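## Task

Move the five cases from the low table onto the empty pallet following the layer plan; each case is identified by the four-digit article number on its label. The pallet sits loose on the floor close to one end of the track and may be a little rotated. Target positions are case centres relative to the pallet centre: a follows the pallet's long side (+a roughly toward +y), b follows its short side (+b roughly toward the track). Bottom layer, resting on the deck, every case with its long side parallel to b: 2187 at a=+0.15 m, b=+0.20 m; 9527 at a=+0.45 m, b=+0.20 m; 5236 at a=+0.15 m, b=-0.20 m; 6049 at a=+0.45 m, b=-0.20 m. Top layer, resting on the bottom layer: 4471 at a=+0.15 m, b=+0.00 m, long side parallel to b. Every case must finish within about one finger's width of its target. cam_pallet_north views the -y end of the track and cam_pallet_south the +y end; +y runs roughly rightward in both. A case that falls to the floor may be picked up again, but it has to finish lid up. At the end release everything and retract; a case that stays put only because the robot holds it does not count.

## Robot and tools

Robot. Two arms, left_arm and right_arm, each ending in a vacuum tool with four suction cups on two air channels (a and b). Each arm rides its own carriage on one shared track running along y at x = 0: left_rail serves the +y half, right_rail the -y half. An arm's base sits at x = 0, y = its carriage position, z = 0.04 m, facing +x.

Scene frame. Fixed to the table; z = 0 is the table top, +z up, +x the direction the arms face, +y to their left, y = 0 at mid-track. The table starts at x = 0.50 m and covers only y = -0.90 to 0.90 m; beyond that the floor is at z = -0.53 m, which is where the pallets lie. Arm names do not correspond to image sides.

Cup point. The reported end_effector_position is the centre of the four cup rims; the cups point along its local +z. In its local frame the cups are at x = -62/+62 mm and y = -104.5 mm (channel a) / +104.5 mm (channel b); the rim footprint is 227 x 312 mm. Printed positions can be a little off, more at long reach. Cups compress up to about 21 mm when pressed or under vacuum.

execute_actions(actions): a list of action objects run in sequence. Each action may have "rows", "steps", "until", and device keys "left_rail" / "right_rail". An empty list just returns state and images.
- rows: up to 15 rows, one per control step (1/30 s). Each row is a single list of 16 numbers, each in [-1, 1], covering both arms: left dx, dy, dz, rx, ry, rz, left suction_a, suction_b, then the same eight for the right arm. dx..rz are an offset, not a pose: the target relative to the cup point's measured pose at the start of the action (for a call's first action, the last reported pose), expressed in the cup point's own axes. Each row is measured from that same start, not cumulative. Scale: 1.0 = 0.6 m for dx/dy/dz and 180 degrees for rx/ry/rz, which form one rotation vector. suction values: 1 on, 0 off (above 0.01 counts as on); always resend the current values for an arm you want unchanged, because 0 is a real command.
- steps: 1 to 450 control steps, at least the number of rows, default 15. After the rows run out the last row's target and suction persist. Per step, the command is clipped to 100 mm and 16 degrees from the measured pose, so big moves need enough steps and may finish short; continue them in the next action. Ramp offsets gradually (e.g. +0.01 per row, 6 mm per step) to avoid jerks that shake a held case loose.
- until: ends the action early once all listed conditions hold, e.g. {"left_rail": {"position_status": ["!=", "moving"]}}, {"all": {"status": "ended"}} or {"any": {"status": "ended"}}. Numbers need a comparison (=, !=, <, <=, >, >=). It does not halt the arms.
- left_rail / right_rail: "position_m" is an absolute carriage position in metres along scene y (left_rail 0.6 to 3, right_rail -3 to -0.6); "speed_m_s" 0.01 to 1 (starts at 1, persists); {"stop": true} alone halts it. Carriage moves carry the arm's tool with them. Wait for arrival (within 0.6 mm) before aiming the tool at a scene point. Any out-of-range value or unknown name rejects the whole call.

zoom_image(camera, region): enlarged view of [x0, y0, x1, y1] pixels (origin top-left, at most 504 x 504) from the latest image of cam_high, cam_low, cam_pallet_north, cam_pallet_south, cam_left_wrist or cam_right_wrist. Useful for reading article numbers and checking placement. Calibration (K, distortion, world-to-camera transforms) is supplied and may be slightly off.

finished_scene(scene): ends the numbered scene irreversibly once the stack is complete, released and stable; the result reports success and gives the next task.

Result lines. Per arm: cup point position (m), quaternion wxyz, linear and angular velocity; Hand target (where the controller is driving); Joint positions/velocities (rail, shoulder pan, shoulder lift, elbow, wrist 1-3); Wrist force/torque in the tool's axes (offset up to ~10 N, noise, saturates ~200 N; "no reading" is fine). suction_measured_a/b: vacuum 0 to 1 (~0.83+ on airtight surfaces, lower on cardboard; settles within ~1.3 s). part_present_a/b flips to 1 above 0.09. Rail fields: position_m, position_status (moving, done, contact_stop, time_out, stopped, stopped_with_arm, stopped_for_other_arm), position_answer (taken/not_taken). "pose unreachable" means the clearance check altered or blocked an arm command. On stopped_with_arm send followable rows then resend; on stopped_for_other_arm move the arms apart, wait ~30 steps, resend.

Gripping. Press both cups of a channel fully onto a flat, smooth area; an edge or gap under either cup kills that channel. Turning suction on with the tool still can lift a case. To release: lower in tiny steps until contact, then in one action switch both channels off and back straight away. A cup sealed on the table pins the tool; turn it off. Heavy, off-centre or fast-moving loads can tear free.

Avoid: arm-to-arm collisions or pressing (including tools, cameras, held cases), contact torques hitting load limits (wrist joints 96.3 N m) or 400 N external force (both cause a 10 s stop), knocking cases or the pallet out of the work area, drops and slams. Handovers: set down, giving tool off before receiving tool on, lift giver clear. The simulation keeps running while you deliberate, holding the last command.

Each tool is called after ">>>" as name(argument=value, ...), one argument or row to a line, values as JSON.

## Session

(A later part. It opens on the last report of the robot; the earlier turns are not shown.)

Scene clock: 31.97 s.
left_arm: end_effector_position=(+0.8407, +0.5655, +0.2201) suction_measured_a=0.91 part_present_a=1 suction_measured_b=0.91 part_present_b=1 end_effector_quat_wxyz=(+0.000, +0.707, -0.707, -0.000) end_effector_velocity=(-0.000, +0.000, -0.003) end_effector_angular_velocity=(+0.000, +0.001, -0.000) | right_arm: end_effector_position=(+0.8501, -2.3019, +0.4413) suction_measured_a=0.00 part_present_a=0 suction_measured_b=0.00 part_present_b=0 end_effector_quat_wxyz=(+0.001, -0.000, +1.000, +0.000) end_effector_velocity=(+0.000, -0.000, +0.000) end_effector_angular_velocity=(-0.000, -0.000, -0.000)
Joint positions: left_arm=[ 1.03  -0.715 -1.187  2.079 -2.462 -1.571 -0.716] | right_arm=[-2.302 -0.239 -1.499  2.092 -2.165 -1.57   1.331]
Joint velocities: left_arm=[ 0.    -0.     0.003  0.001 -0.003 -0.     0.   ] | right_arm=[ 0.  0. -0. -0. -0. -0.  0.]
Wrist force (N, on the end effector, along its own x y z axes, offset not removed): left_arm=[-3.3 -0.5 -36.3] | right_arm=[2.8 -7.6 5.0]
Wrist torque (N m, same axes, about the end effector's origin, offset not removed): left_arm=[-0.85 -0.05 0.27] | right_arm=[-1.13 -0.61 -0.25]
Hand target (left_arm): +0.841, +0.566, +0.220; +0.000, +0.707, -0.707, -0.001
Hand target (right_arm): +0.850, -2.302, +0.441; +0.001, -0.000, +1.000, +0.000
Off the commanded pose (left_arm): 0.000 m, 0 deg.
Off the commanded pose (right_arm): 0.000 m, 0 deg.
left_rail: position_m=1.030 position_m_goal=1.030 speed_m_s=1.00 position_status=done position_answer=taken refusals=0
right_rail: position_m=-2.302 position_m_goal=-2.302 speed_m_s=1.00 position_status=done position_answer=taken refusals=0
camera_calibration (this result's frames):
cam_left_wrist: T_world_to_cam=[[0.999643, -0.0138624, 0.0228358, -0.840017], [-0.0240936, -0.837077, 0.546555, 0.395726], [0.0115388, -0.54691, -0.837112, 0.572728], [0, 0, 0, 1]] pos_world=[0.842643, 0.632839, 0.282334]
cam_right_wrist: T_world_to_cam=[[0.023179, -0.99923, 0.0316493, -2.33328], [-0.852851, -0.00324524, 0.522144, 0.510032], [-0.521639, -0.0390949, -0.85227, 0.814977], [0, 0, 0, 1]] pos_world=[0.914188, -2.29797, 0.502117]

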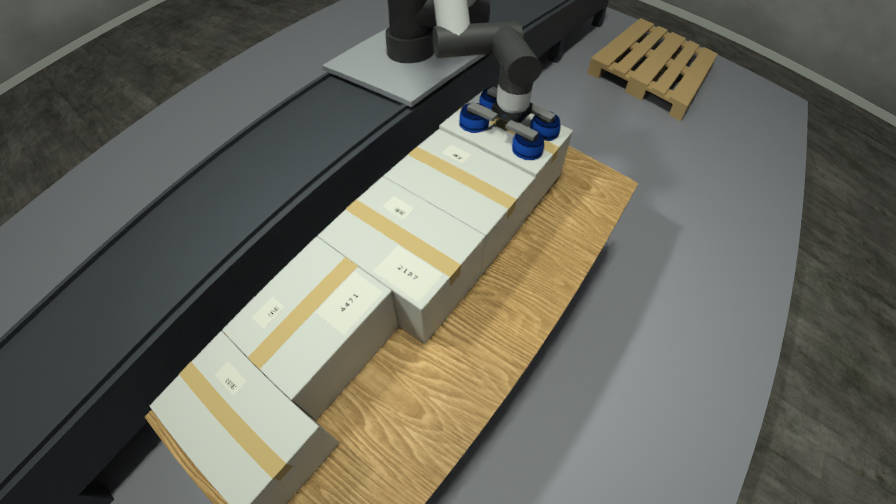

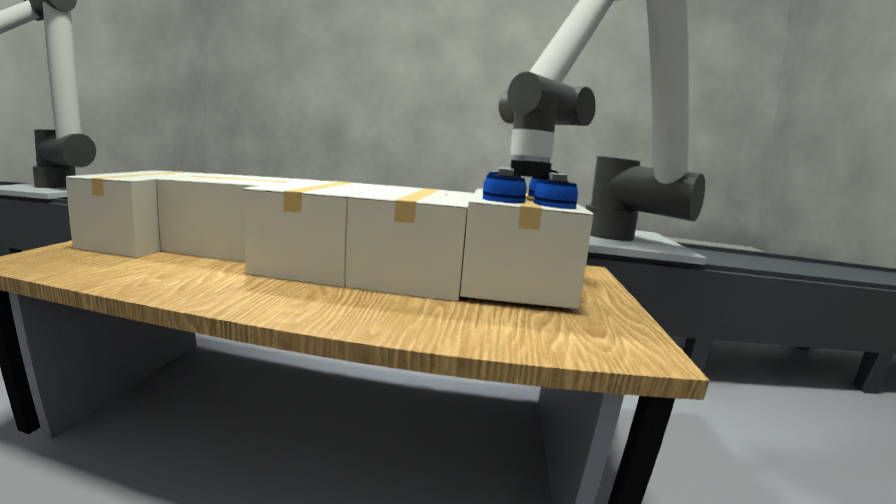

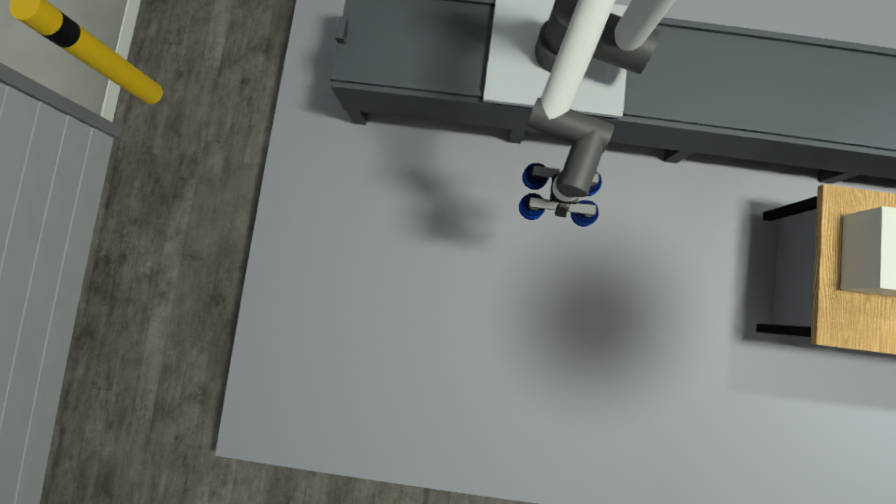

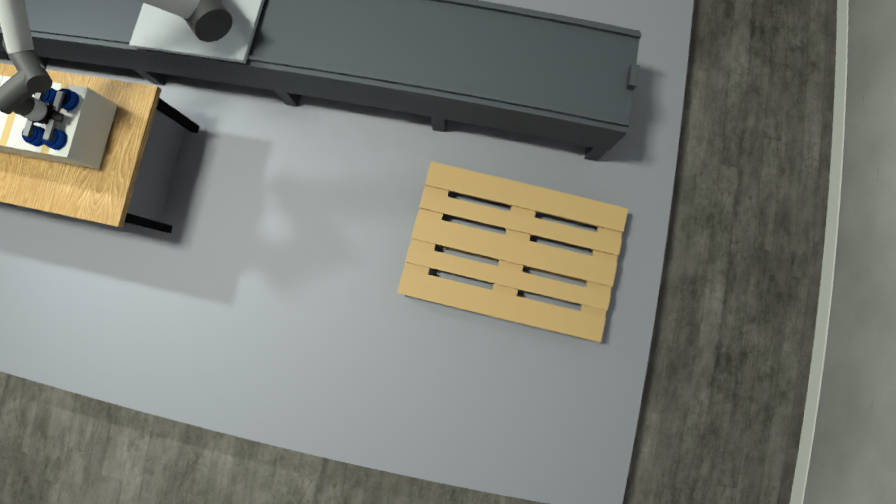

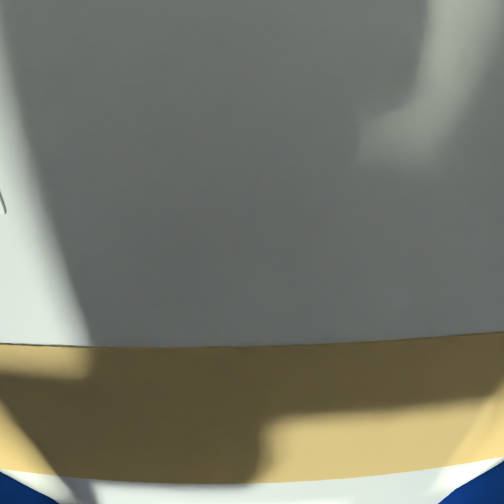

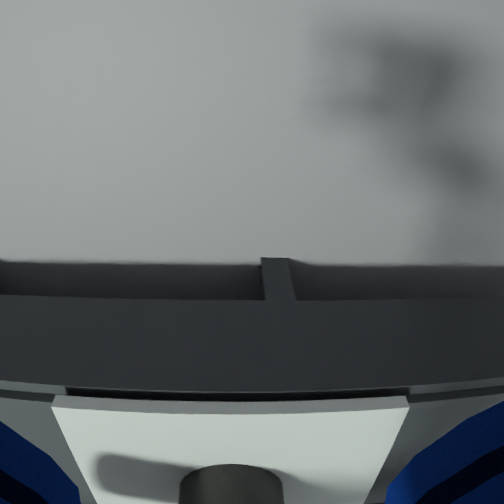

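>>> execute_actions(
  actions=[
    {"rows":[[0,0,-0.01,0,0,0,1,1,0,0,0,0,0,0,0,0],[0,0,-0.02,0,0,0,1,1,0,0,0,0,0,0,0,0],[0,0,-0.035,0,0,0,1,1,0,0,0,0,0,0,0,0],[-0.02,0,-0.05,0,0,0,1,1,0,0,0,0,0,0,0,0],[-0.04,0,-0.067,0,0,0,1,1,0,0,0,0,0,0,0,0],[-0.08,0,-0.067,0,0,0,1,1,0,0,0,0,0,0,0,0],[-0.6,0,-0.067,0,0,0,1,1,0,0,0,0,0,0,0,0]],"left_rail":{"position_m":3.0},"steps":34},
    {"rows":[[-0.94,-0.595,0.683,0,0,0.0155,1,1,0,0,0,0,0,0,0,0]],"steps":52},
  ],
)

>>> zoom_image(
  camera="cam_pallet_south",
  region=[530, 245, 645, 360],
)

Scene clock: 42.10 s.
left_arm: end_effector_position=(+1.1960, +3.4592, -0.1483) suction_measured_a=0.93 part_present_a=1 suction_measured_b=0.93 part_present_b=1 end_effector_quat_wxyz=(-0.001, +0.690, -0.724, -0.001) end_effector_velocity=(+0.018, +0.011, -0.010) end_effector_angular_velocity=(-0.001, +0.003, -0.001) | right_arm: end_effector_position=(+0.8501, -2.3019, +0.4413) suction_measured_a=0.00 part_present_a=0 suction_measured_b=0.00 part_present_b=0 end_effector_quat_wxyz=(+0.001, -0.000, +1.000, +0.000) end_effector_velocity=(+0.000, -0.000, -0.000) end_effector_angular_velocity=(+0.000, +0.000, +0.000)
Joint positions: left_arm=[ 3.     0.208 -0.59   1.597 -2.578 -1.568  0.257] | right_arm=[-2.302 -0.239 -1.499  2.092 -2.165 -1.57   1.331]
Joint velocities: left_arm=[ 0.     0.006  0.023 -0.04   0.02  -0.     0.006] | right_arm=[ 0. -0.  0. -0.  0.  0. -0.]
Wrist force (N, on the end effector, along its own x y z axes, offset not removed): left_arm=[0.8 0.2 -33.3] | right_arm=[1.5 -3.0 8.3]
Wrist torque (N m, same axes, about the end effector's origin, offset not removed): left_arm=[-1.08 -0.18 0.40] | right_arm=[-0.58 -0.47 0.08]
Hand target (left_arm): +1.197, +3.460, -0.149; -0.001, +0.690, -0.724, -0.001
Hand target (right_arm): +0.850, -2.302, +0.441; +0.001, -0.000, +1.000, +0.000
Off the commanded pose (left_arm): 0.002 m, 0 deg.
Off the commanded pose (right_arm): 0.000 m, 0 deg.
left_rail: position_m=3.000 position_m_goal=3.000 speed_m_s=1.00 position_status=done position_answer=taken refusals=0
right_rail: position_m=-2.302 position_m_goal=-2.302 speed_m_s=1.00 position_status=done position_answer=taken refusals=0
camera_calibration (this result's frames):
cam_left_wrist: T_world_to_cam=[[0.997777, -0.062428, 0.0233401, -0.976296], [-0.0650553, -0.836141, 0.544643, 3.07334], [-0.0144854, -0.544951, -0.838343, 1.86696], [0, 0, 0, 1]] pos_world=[1.20111, 3.52619, -0.0859366]
cam_right_wrist: T_world_to_cam=[[0.0231792, -0.99923, 0.0316494, -2.33328], [-0.852851, -0.00324535, 0.522144, 0.510032], [-0.521639, -0.0390951, -0.85227, 0.814977], [0, 0, 0, 1]] pos_world=[0.914188, -2.29797, 0.502117]

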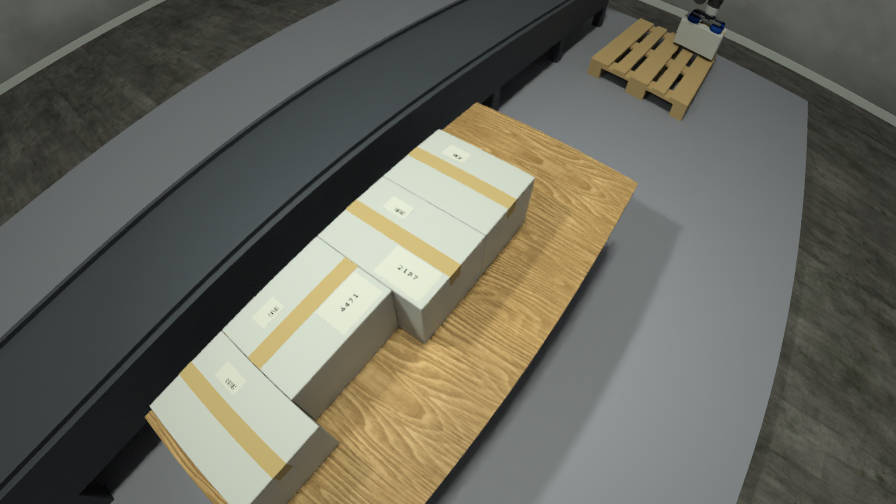

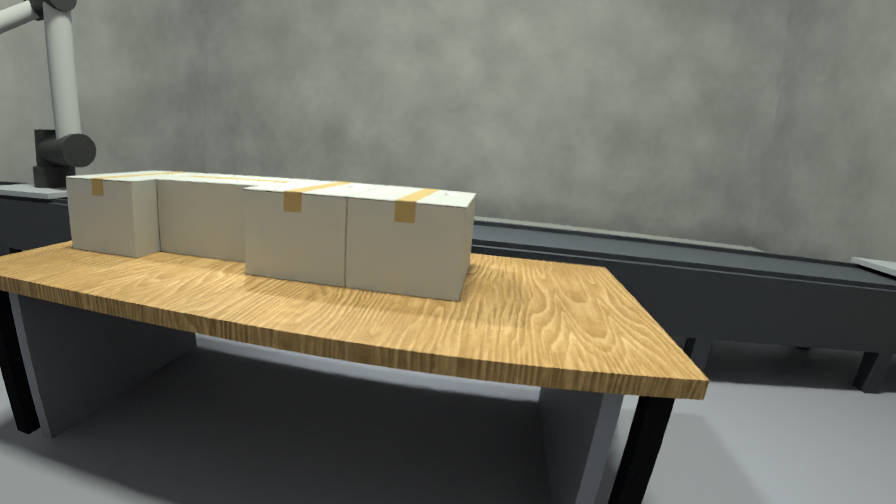

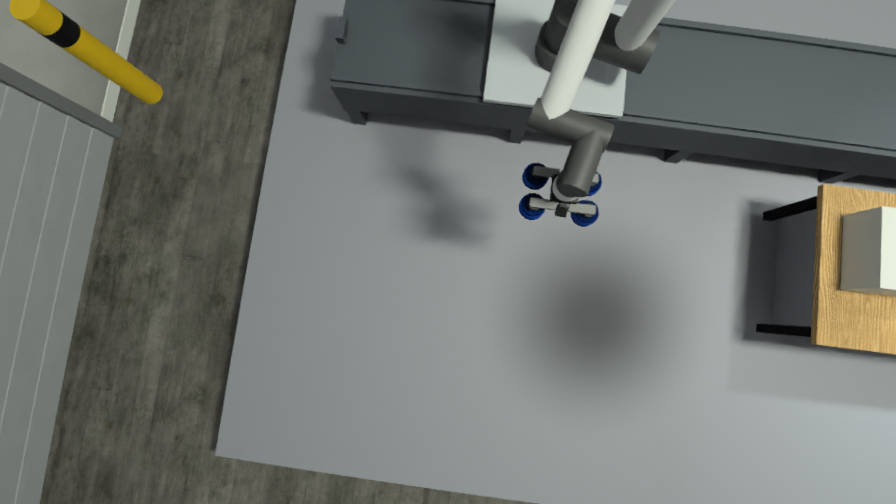

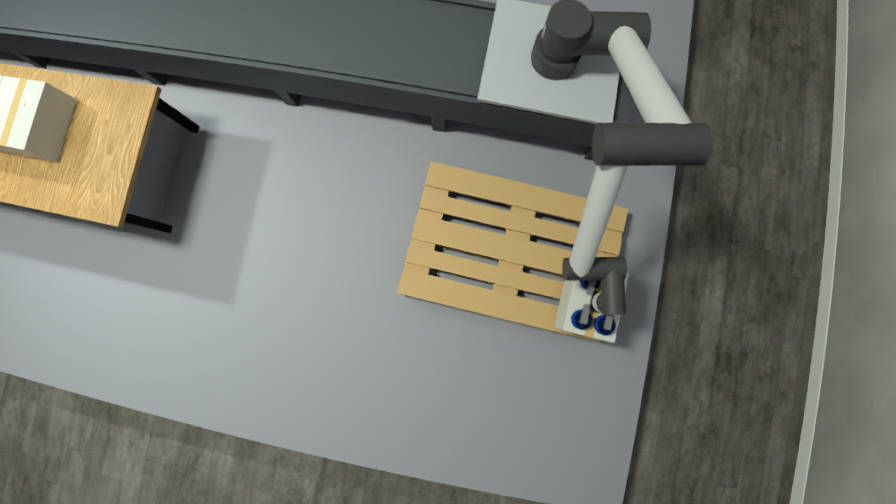

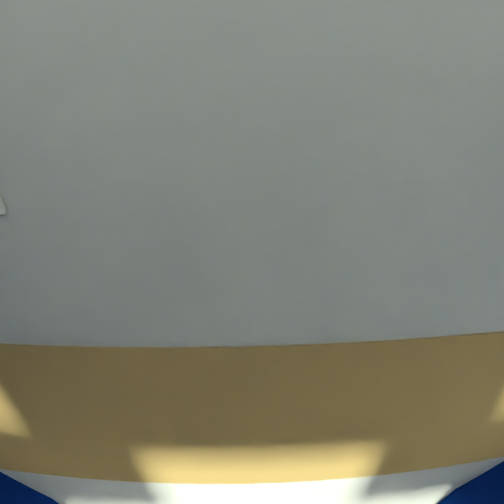

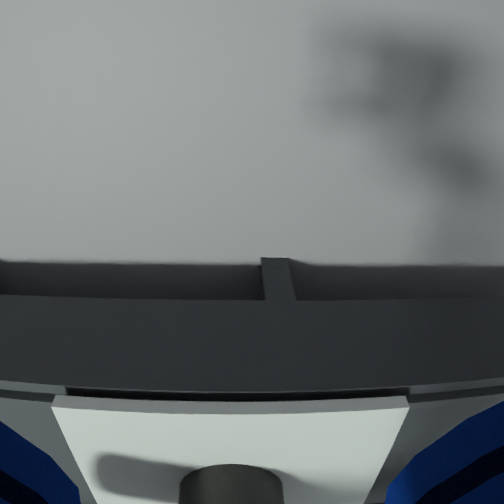

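Region (530, 245, 645, 360) of cam_pallet_south's 896x504 image, scaled by 4.383, with more detail than that image has.

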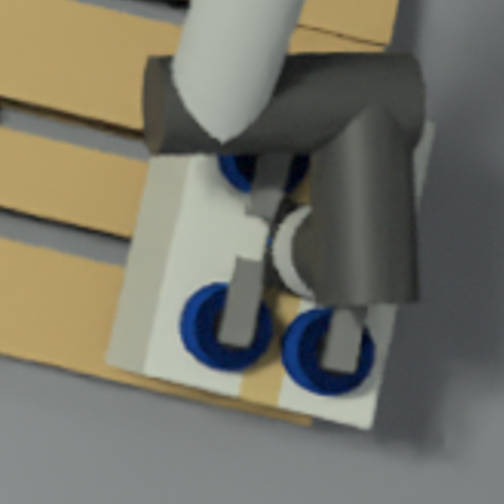

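>>> execute_actions(
  actions=[
    {"rows":[[0,-0.005,0.006,0,0,0,1,1,0,0,0,0,0,0,0,0],[0,-0.01,0.012,0,0,0,1,1,0,0,0,0,0,0,0,0],[0,-0.011,0.018,0,0,0,1,1,0,0,0,0,0,0,0,0],[0,-0.011,0.024,0,0,0,1,1,0,0,0,0,0,0,0,0],[0,-0.011,0.03,0,0,0,1,1,0,0,0,0,0,0,0,0],[0,-0.011,0.034,0,0,0,1,1,0,0,0,0,0,0,0,0],[0,-0.011,0.038,0,0,0,1,1,0,0,0,0,0,0,0,0],[0,-0.011,0.041,0,0,0,1,1,0,0,0,0,0,0,0,0]],"steps":17},
  ],
)

>>> zoom_image(
  camera="cam_pallet_south",
  region=[530, 245, 645, 360],
)

Scene clock: 58.33 s.
left_arm: end_effector_position=(+1.2024, +3.4589, -0.1727) suction_measured_a=0.93 part_present_a=1 suction_measured_b=0.93 part_present_b=1 end_effector_quat_wxyz=(-0.001, +0.690, -0.724, -0.001) end_effector_velocity=(+0.001, -0.000, -0.003) end_effector_angular_velocity=(+0.000, -0.001, -0.000) | right_arm: end_effector_position=(+0.8501, -2.3019, +0.4413) suction_measured_a=0.00 part_present_a=0 suction_measured_b=0.00 part_present_b=0 end_effector_quat_wxyz=(+0.001, -0.000, +1.000, +0.000) end_effector_velocity=(+0.000, -0.000, -0.000) end_effector_angular_velocity=(+0.000, +0.000, -0.000)
Joint positions: left_arm=[ 3.     0.207 -0.562  1.58  -2.589 -1.568  0.256] | right_arm=[-2.302 -0.239 -1.499  2.092 -2.165 -1.57   1.331]
Joint velocities: left_arm=[ 0.    -0.     0.004 -0.002 -0.002  0.    -0.   ] | right_arm=[ 0. -0.  0. -0.  0. -0. -0.]
Wrist force (N, on the end effector, along its own x y z axes, offset not removed): left_arm=[2.0 1.8 -33.3] | right_arm=[1.8 -5.4 9.0]
Wrist torque (N m, same axes, about the end effector's origin, offset not removed): left_arm=[-1.10 -0.15 0.46] | right_arm=[-0.84 -0.39 0.15]
Hand target (left_arm): +1.202, +3.459, -0.173; -0.001, +0.690, -0.724, -0.001
Hand target (right_arm): +0.850, -2.302, +0.441; +0.001, -0.000, +1.000, +0.000
Off the commanded pose (left_arm): 0.000 m, 0 deg.
Off the commanded pose (right_arm): 0.000 m, 0 deg.
left_rail: position_m=3.000 position_m_goal=3.000 speed_m_s=1.00 position_status=done position_answer=taken refusals=0
right_rail: position_m=-2.302 position_m_goal=-2.302 speed_m_s=1.00 position_status=done position_answer=taken refusals=0
camera_calibration (this result's frames):
cam_left_wrist: T_world_to_cam=[[0.99778, -0.0624018, 0.0232621, -0.982276], [-0.0649917, -0.836179, 0.544593, 3.08689], [-0.0145323, -0.544896, -0.838378, 1.84634], [0, 0, 0, 1]] pos_world=[1.20755, 3.52596, -0.110313]
cam_right_wrist: T_world_to_cam=[[0.0231792, -0.99923, 0.0316492, -2.33328], [-0.852851, -0.0032455, 0.522144, 0.510031], [-0.521639, -0.039095, -0.85227, 0.814977], [0, 0, 0, 1]] pos_world=[0.914188, -2.29797, 0.502117]

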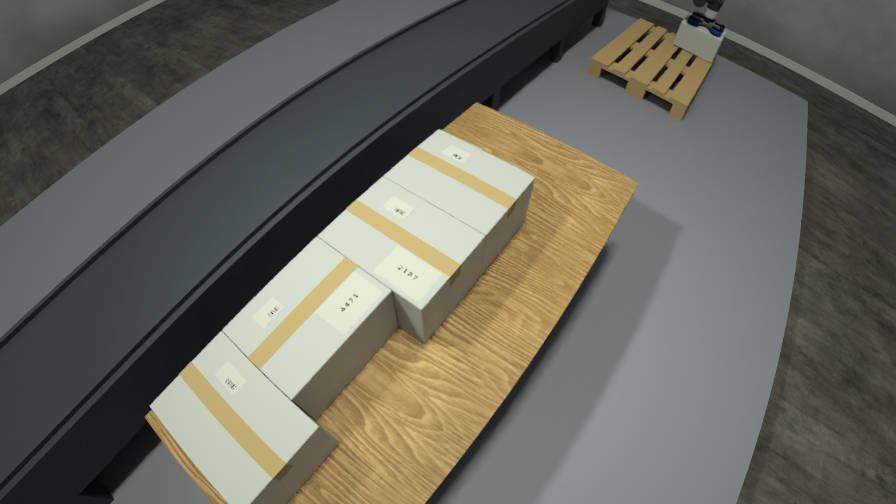

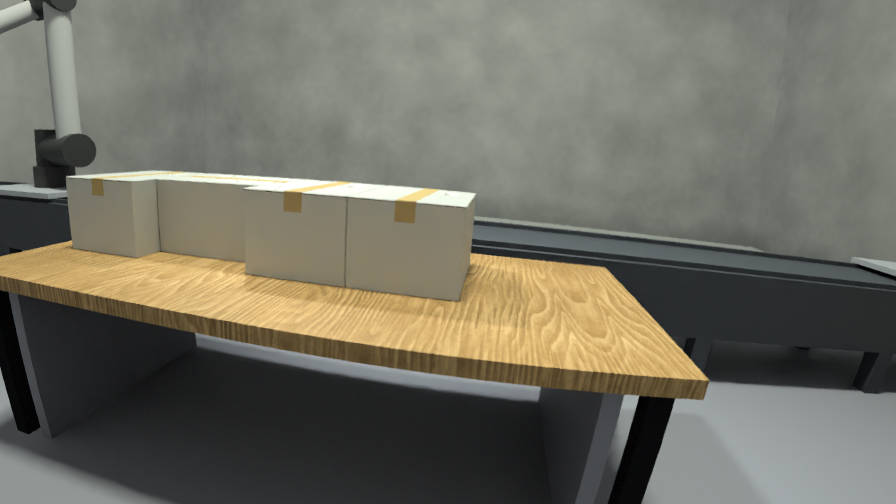

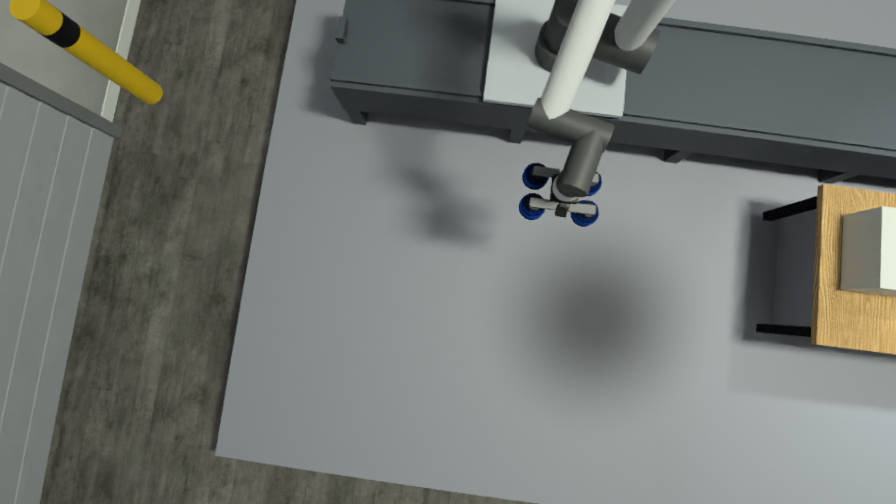

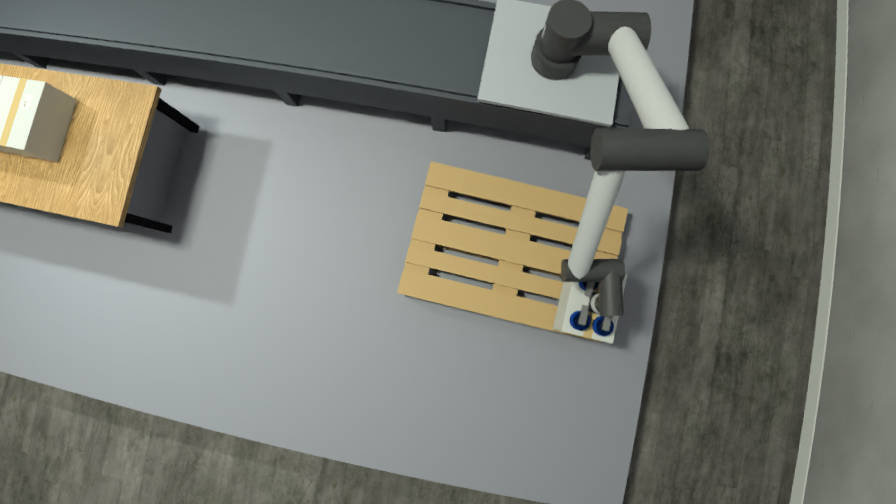

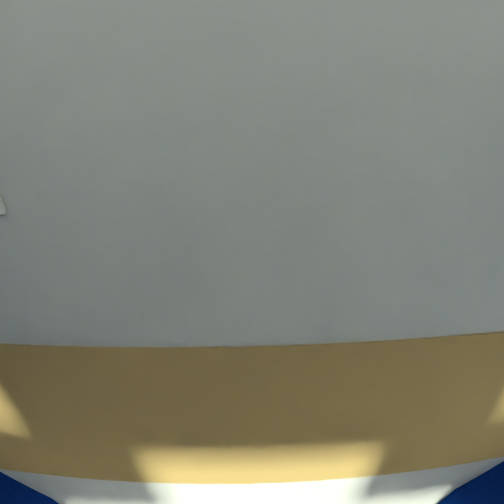

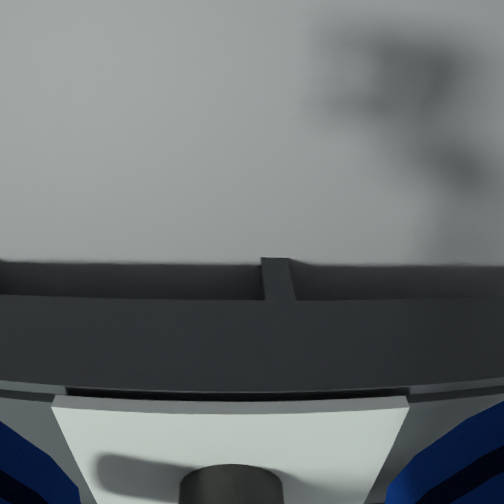

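Region (530, 245, 645, 360) of cam_pallet_south's 896x504 image, scaled by 4.383, with more detail than that image has.

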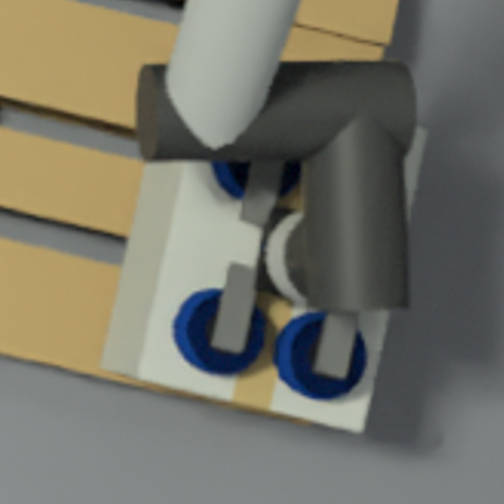

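>>> execute_actions(
  actions=[
    {"rows":[[0,0,0.002,0,0,0,1,1,0,0,0,0,0,0,0,0],[0,0,0.004,0,0,0,1,1,0,0,0,0,0,0,0,0],[0,0,0.006,0,0,0,1,1,0,0,0,0,0,0,0,0],[0,0,0.0075,0,0,0,1,1,0,0,0,0,0,0,0,0]],"steps":11},
  ],
)

Scene clock: 63.80 s.
left_arm: end_effector_position=(+1.2024, +3.4589, -0.1770) suction_measured_a=0.93 part_present_a=1 suction_measured_b=0.93 part_present_b=1 end_effector_quat_wxyz=(-0.001, +0.690, -0.724, -0.001) end_effector_velocity=(+0.000, +0.000, -0.003) end_effector_angular_velocity=(+0.000, -0.000, +0.000) | right_arm: end_effector_position=(+0.8501, -2.3019, +0.4413) suction_measured_a=0.00 part_present_a=0 suction_measured_b=0.00 part_present_b=0 end_effector_quat_wxyz=(+0.001, -0.000, +1.000, +0.000) end_effector_velocity=(-0.000, +0.000, +0.000) end_effector_angular_velocity=(-0.000, -0.000, -0.000)
Joint positions: left_arm=[ 3.     0.207 -0.558  1.579 -2.592 -1.568  0.256] | right_arm=[-2.302 -0.239 -1.499  2.092 -2.165 -1.57   1.331]
Joint velocities: left_arm=[ 0.    -0.     0.003 -0.001 -0.002  0.    -0.   ] | right_arm=[ 0.  0. -0.  0. -0. -0.  0.]
Wrist force (N, on the end effector, along its own x y z axes, offset not removed): left_arm=[-1.2 3.6 -33.2] | right_arm=[9.4 -9.1 5.5]
Wrist torque (N m, same axes, about the end effector's origin, offset not removed): left_arm=[-0.97 0.37 0.40] | right_arm=[-1.27 -1.22 0.09]
Hand target (left_arm): +1.202, +3.459, -0.177; -0.001, +0.690, -0.724, -0.001
Hand target (right_arm): +0.850, -2.302, +0.441; +0.001, -0.000, +1.000, +0.000
Off the commanded pose (left_arm): 0.000 m, 0 deg.
Off the commanded pose (right_arm): 0.000 m, 0 deg.
left_rail: position_m=3.000 position_m_goal=3.000 speed_m_s=1.00 position_status=done position_answer=taken refusals=0
right_rail: position_m=-2.302 position_m_goal=-2.302 speed_m_s=1.00 position_status=done position_answer=taken refusals=0
camera_calibration (this result's frames):
cam_left_wrist: T_world_to_cam=[[0.997779, -0.0624277, 0.0232422, -0.982079], [-0.0650012, -0.836128, 0.54467, 3.08902], [-0.0145691, -0.544971, -0.838328, 1.84301], [0, 0, 0, 1]] pos_world=[1.20754, 3.52589, -0.114622]
cam_right_wrist: T_world_to_cam=[[0.0231792, -0.99923, 0.0316495, -2.33328], [-0.852851, -0.00324534, 0.522144, 0.510032], [-0.521639, -0.0390952, -0.85227, 0.814977], [0, 0, 0, 1]] pos_world=[0.914188, -2.29797, 0.502118]

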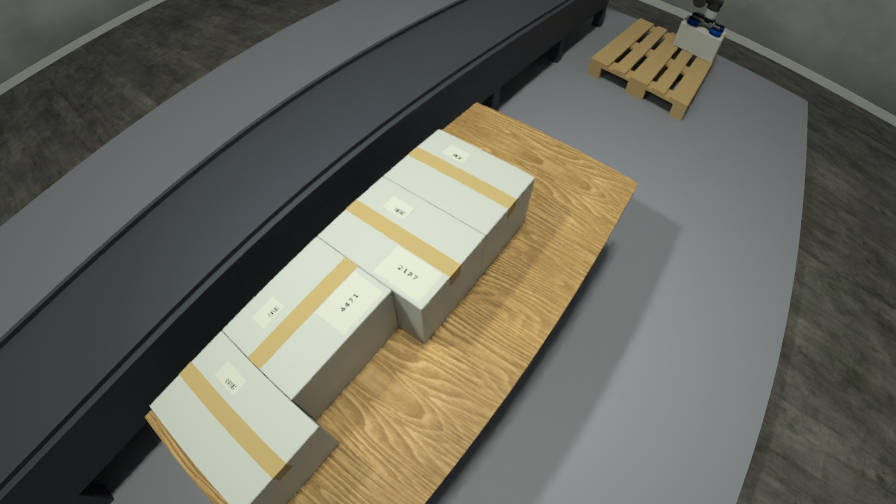

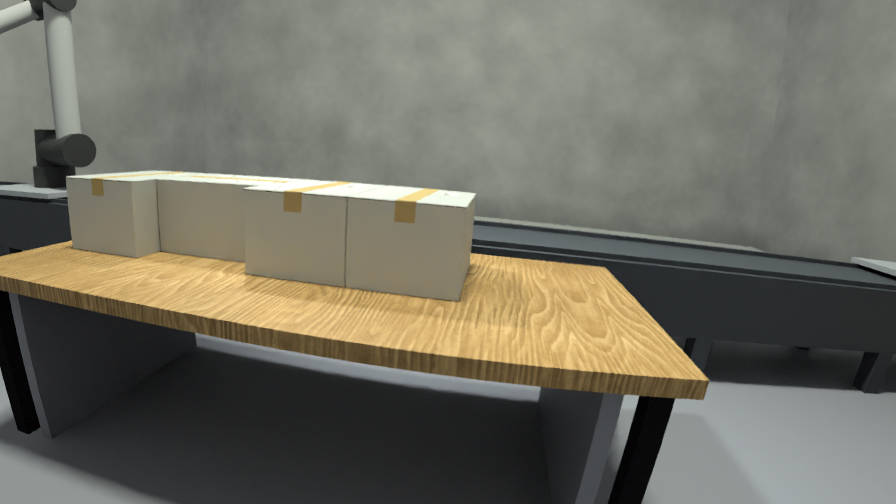

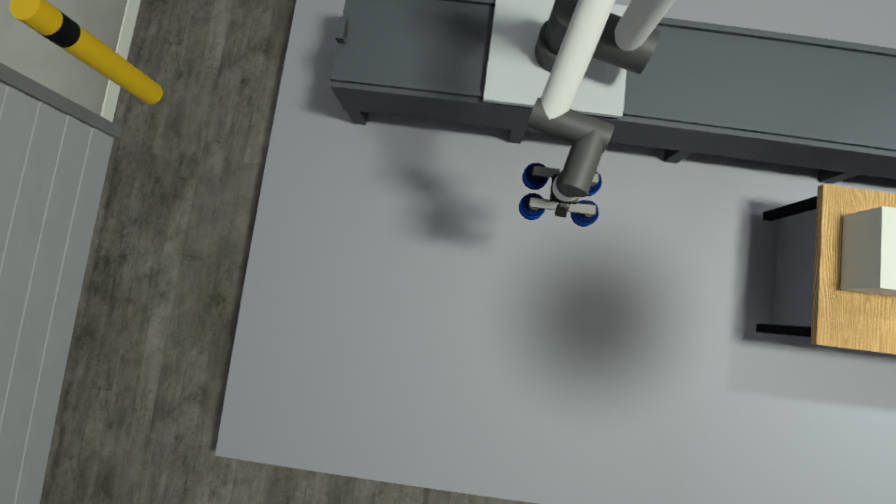

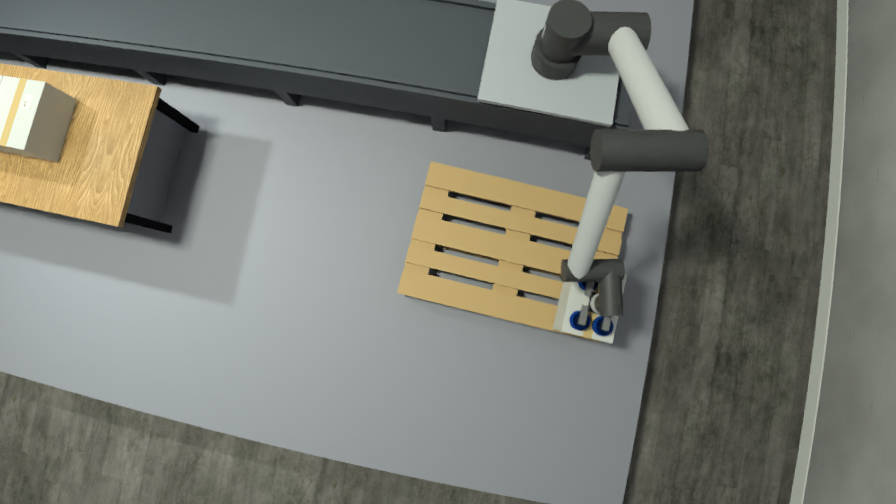

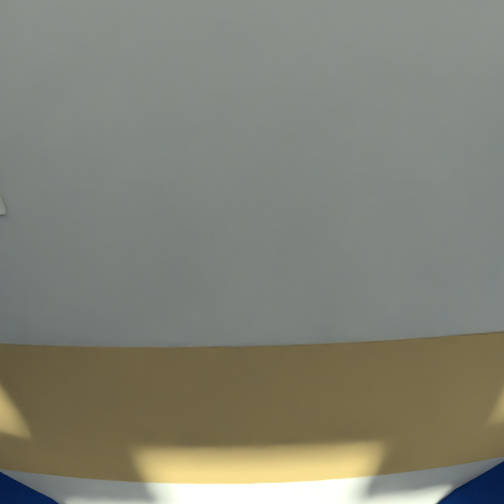

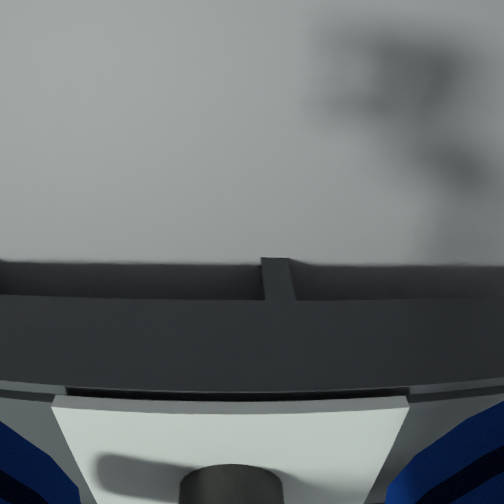

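>>> execute_actions(
  actions=[
    {"rows":[[0,0,0.002,0,0,0,1,1,0,0,0,0,0,0,0,0],[0,0,0.004,0,0,0,1,1,0,0,0,0,0,0,0,0],[0,0,0.006,0,0,0,1,1,0,0,0,0,0,0,0,0]],"steps":11},
  ],
)

Scene clock: 67.60 s.
left_arm: end_effector_position=(+1.2028, +3.4590, -0.1796) suction_measured_a=0.93 part_present_a=1 suction_measured_b=0.93 part_present_b=1 end_effector_quat_wxyz=(-0.001, +0.690, -0.724, -0.001) end_effector_velocity=(+0.000, -0.000, -0.001) end_effector_angular_velocity=(-0.000, +0.000, -0.000) | right_arm: end_effector_position=(+0.8501, -2.3019, +0.4413) suction_measured_a=0.00 part_present_a=0 suction_measured_b=0.00 part_present_b=0 end_effector_quat_wxyz=(+0.001, -0.000, +1.000, +0.000) end_effector_velocity=(+0.000, -0.000, -0.000) end_effector_angular_velocity=(+0.000, +0.000, -0.000)
Joint positions: left_arm=[ 3.     0.207 -0.555  1.578 -2.595 -1.568  0.256] | right_arm=[-2.302 -0.239 -1.499  2.092 -2.165 -1.57   1.331]
Joint velocities: left_arm=[ 0.     0.     0.001 -0.    -0.001 -0.     0.   ] | right_arm=[ 0. -0.  0. -0.  0. -0.  0.]
Wrist force (N, on the end effector, along its own x y z axes, offset not removed): left_arm=[2.2 41.5 -136.1] | right_arm=[-0.8 0.0 5.8]
Wrist torque (N m, same axes, about the end effector's origin, offset not removed): left_arm=[8.50 8.20 2.83] | right_arm=[-0.17 0.06 0.11]
Hand target (left_arm): +1.202, +3.459, -0.181; -0.001, +0.690, -0.724, -0.001
Hand target (right_arm): +0.850, -2.302, +0.441; +0.001, -0.000, +1.000, +0.000
Off the commanded pose (left_arm): 0.001 m, 0 deg.
Off the commanded pose (right_arm): 0.000 m, 0 deg.
left_rail: position_m=3.000 position_m_goal=3.000 speed_m_s=1.00 position_status=done position_answer=taken refusals=0
right_rail: position_m=-2.302 position_m_goal=-2.302 speed_m_s=1.00 position_status=done position_answer=taken refusals=0
camera_calibration (this result's frames):
cam_left_wrist: T_world_to_cam=[[0.997762, -0.0623856, 0.024067, -0.982417], [-0.0654183, -0.836213, 0.544488, 3.09139], [-0.0138431, -0.544844, -0.838423, 1.83954], [0, 0, 0, 1]] pos_world=[1.20792, 3.52603, -0.11727]
cam_right_wrist: T_world_to_cam=[[0.0231795, -0.99923, 0.0316493, -2.33328], [-0.852851, -0.00324567, 0.522144, 0.510031], [-0.521639, -0.0390951, -0.85227, 0.814977], [0, 0, 0, 1]] pos_world=[0.914188, -2.29797, 0.502118]

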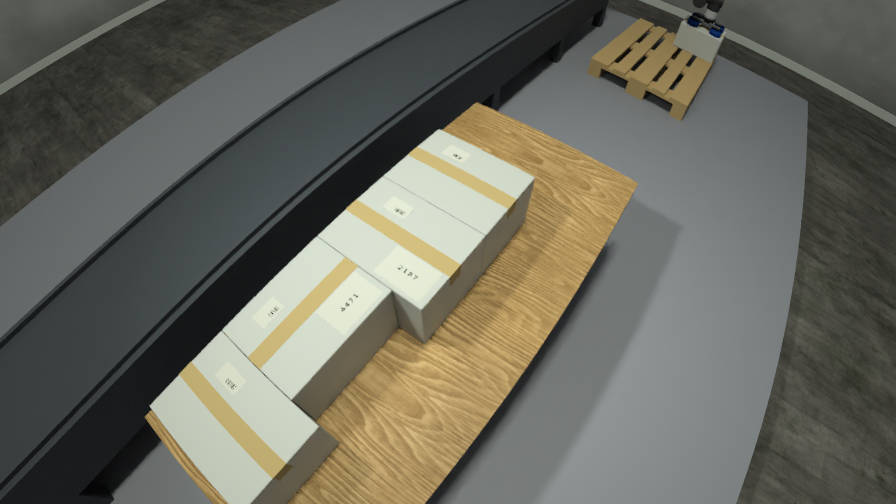

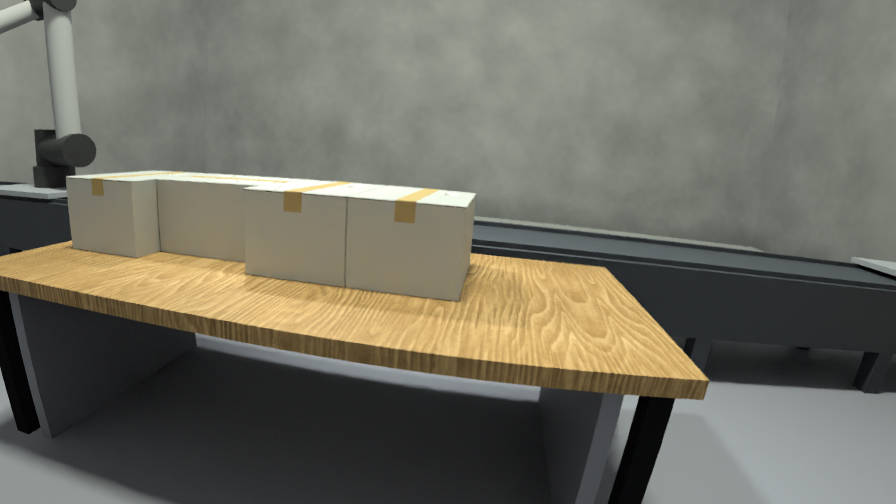

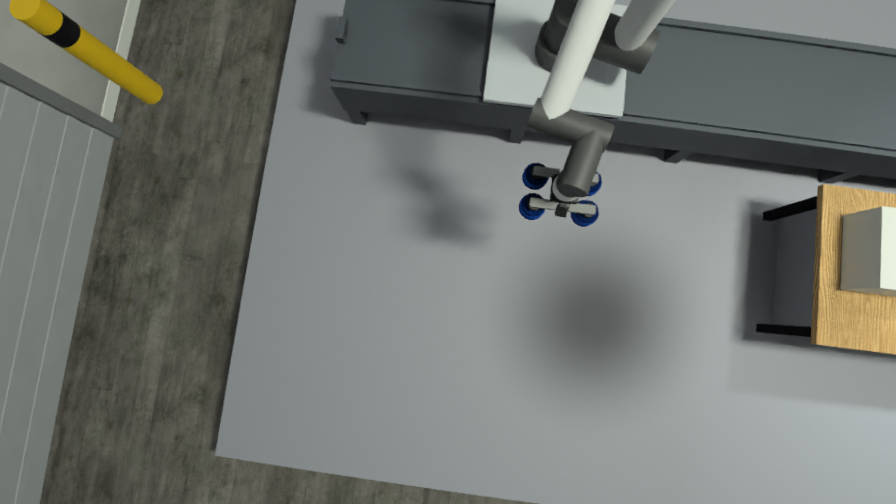

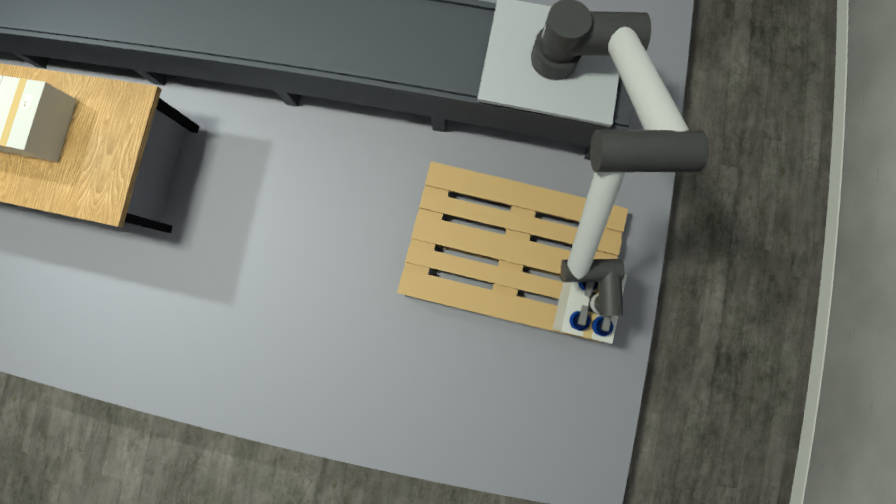

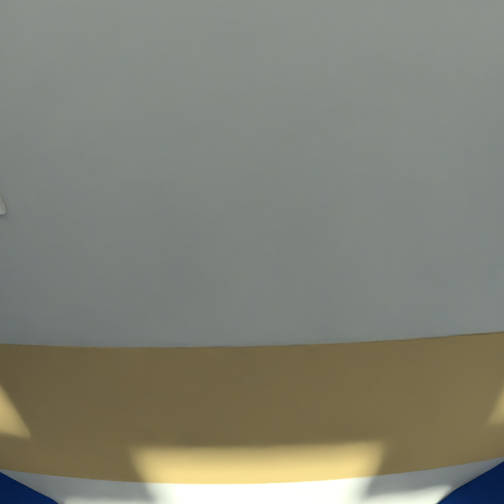

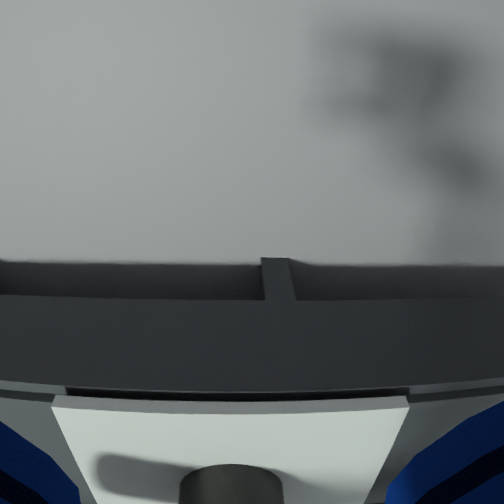

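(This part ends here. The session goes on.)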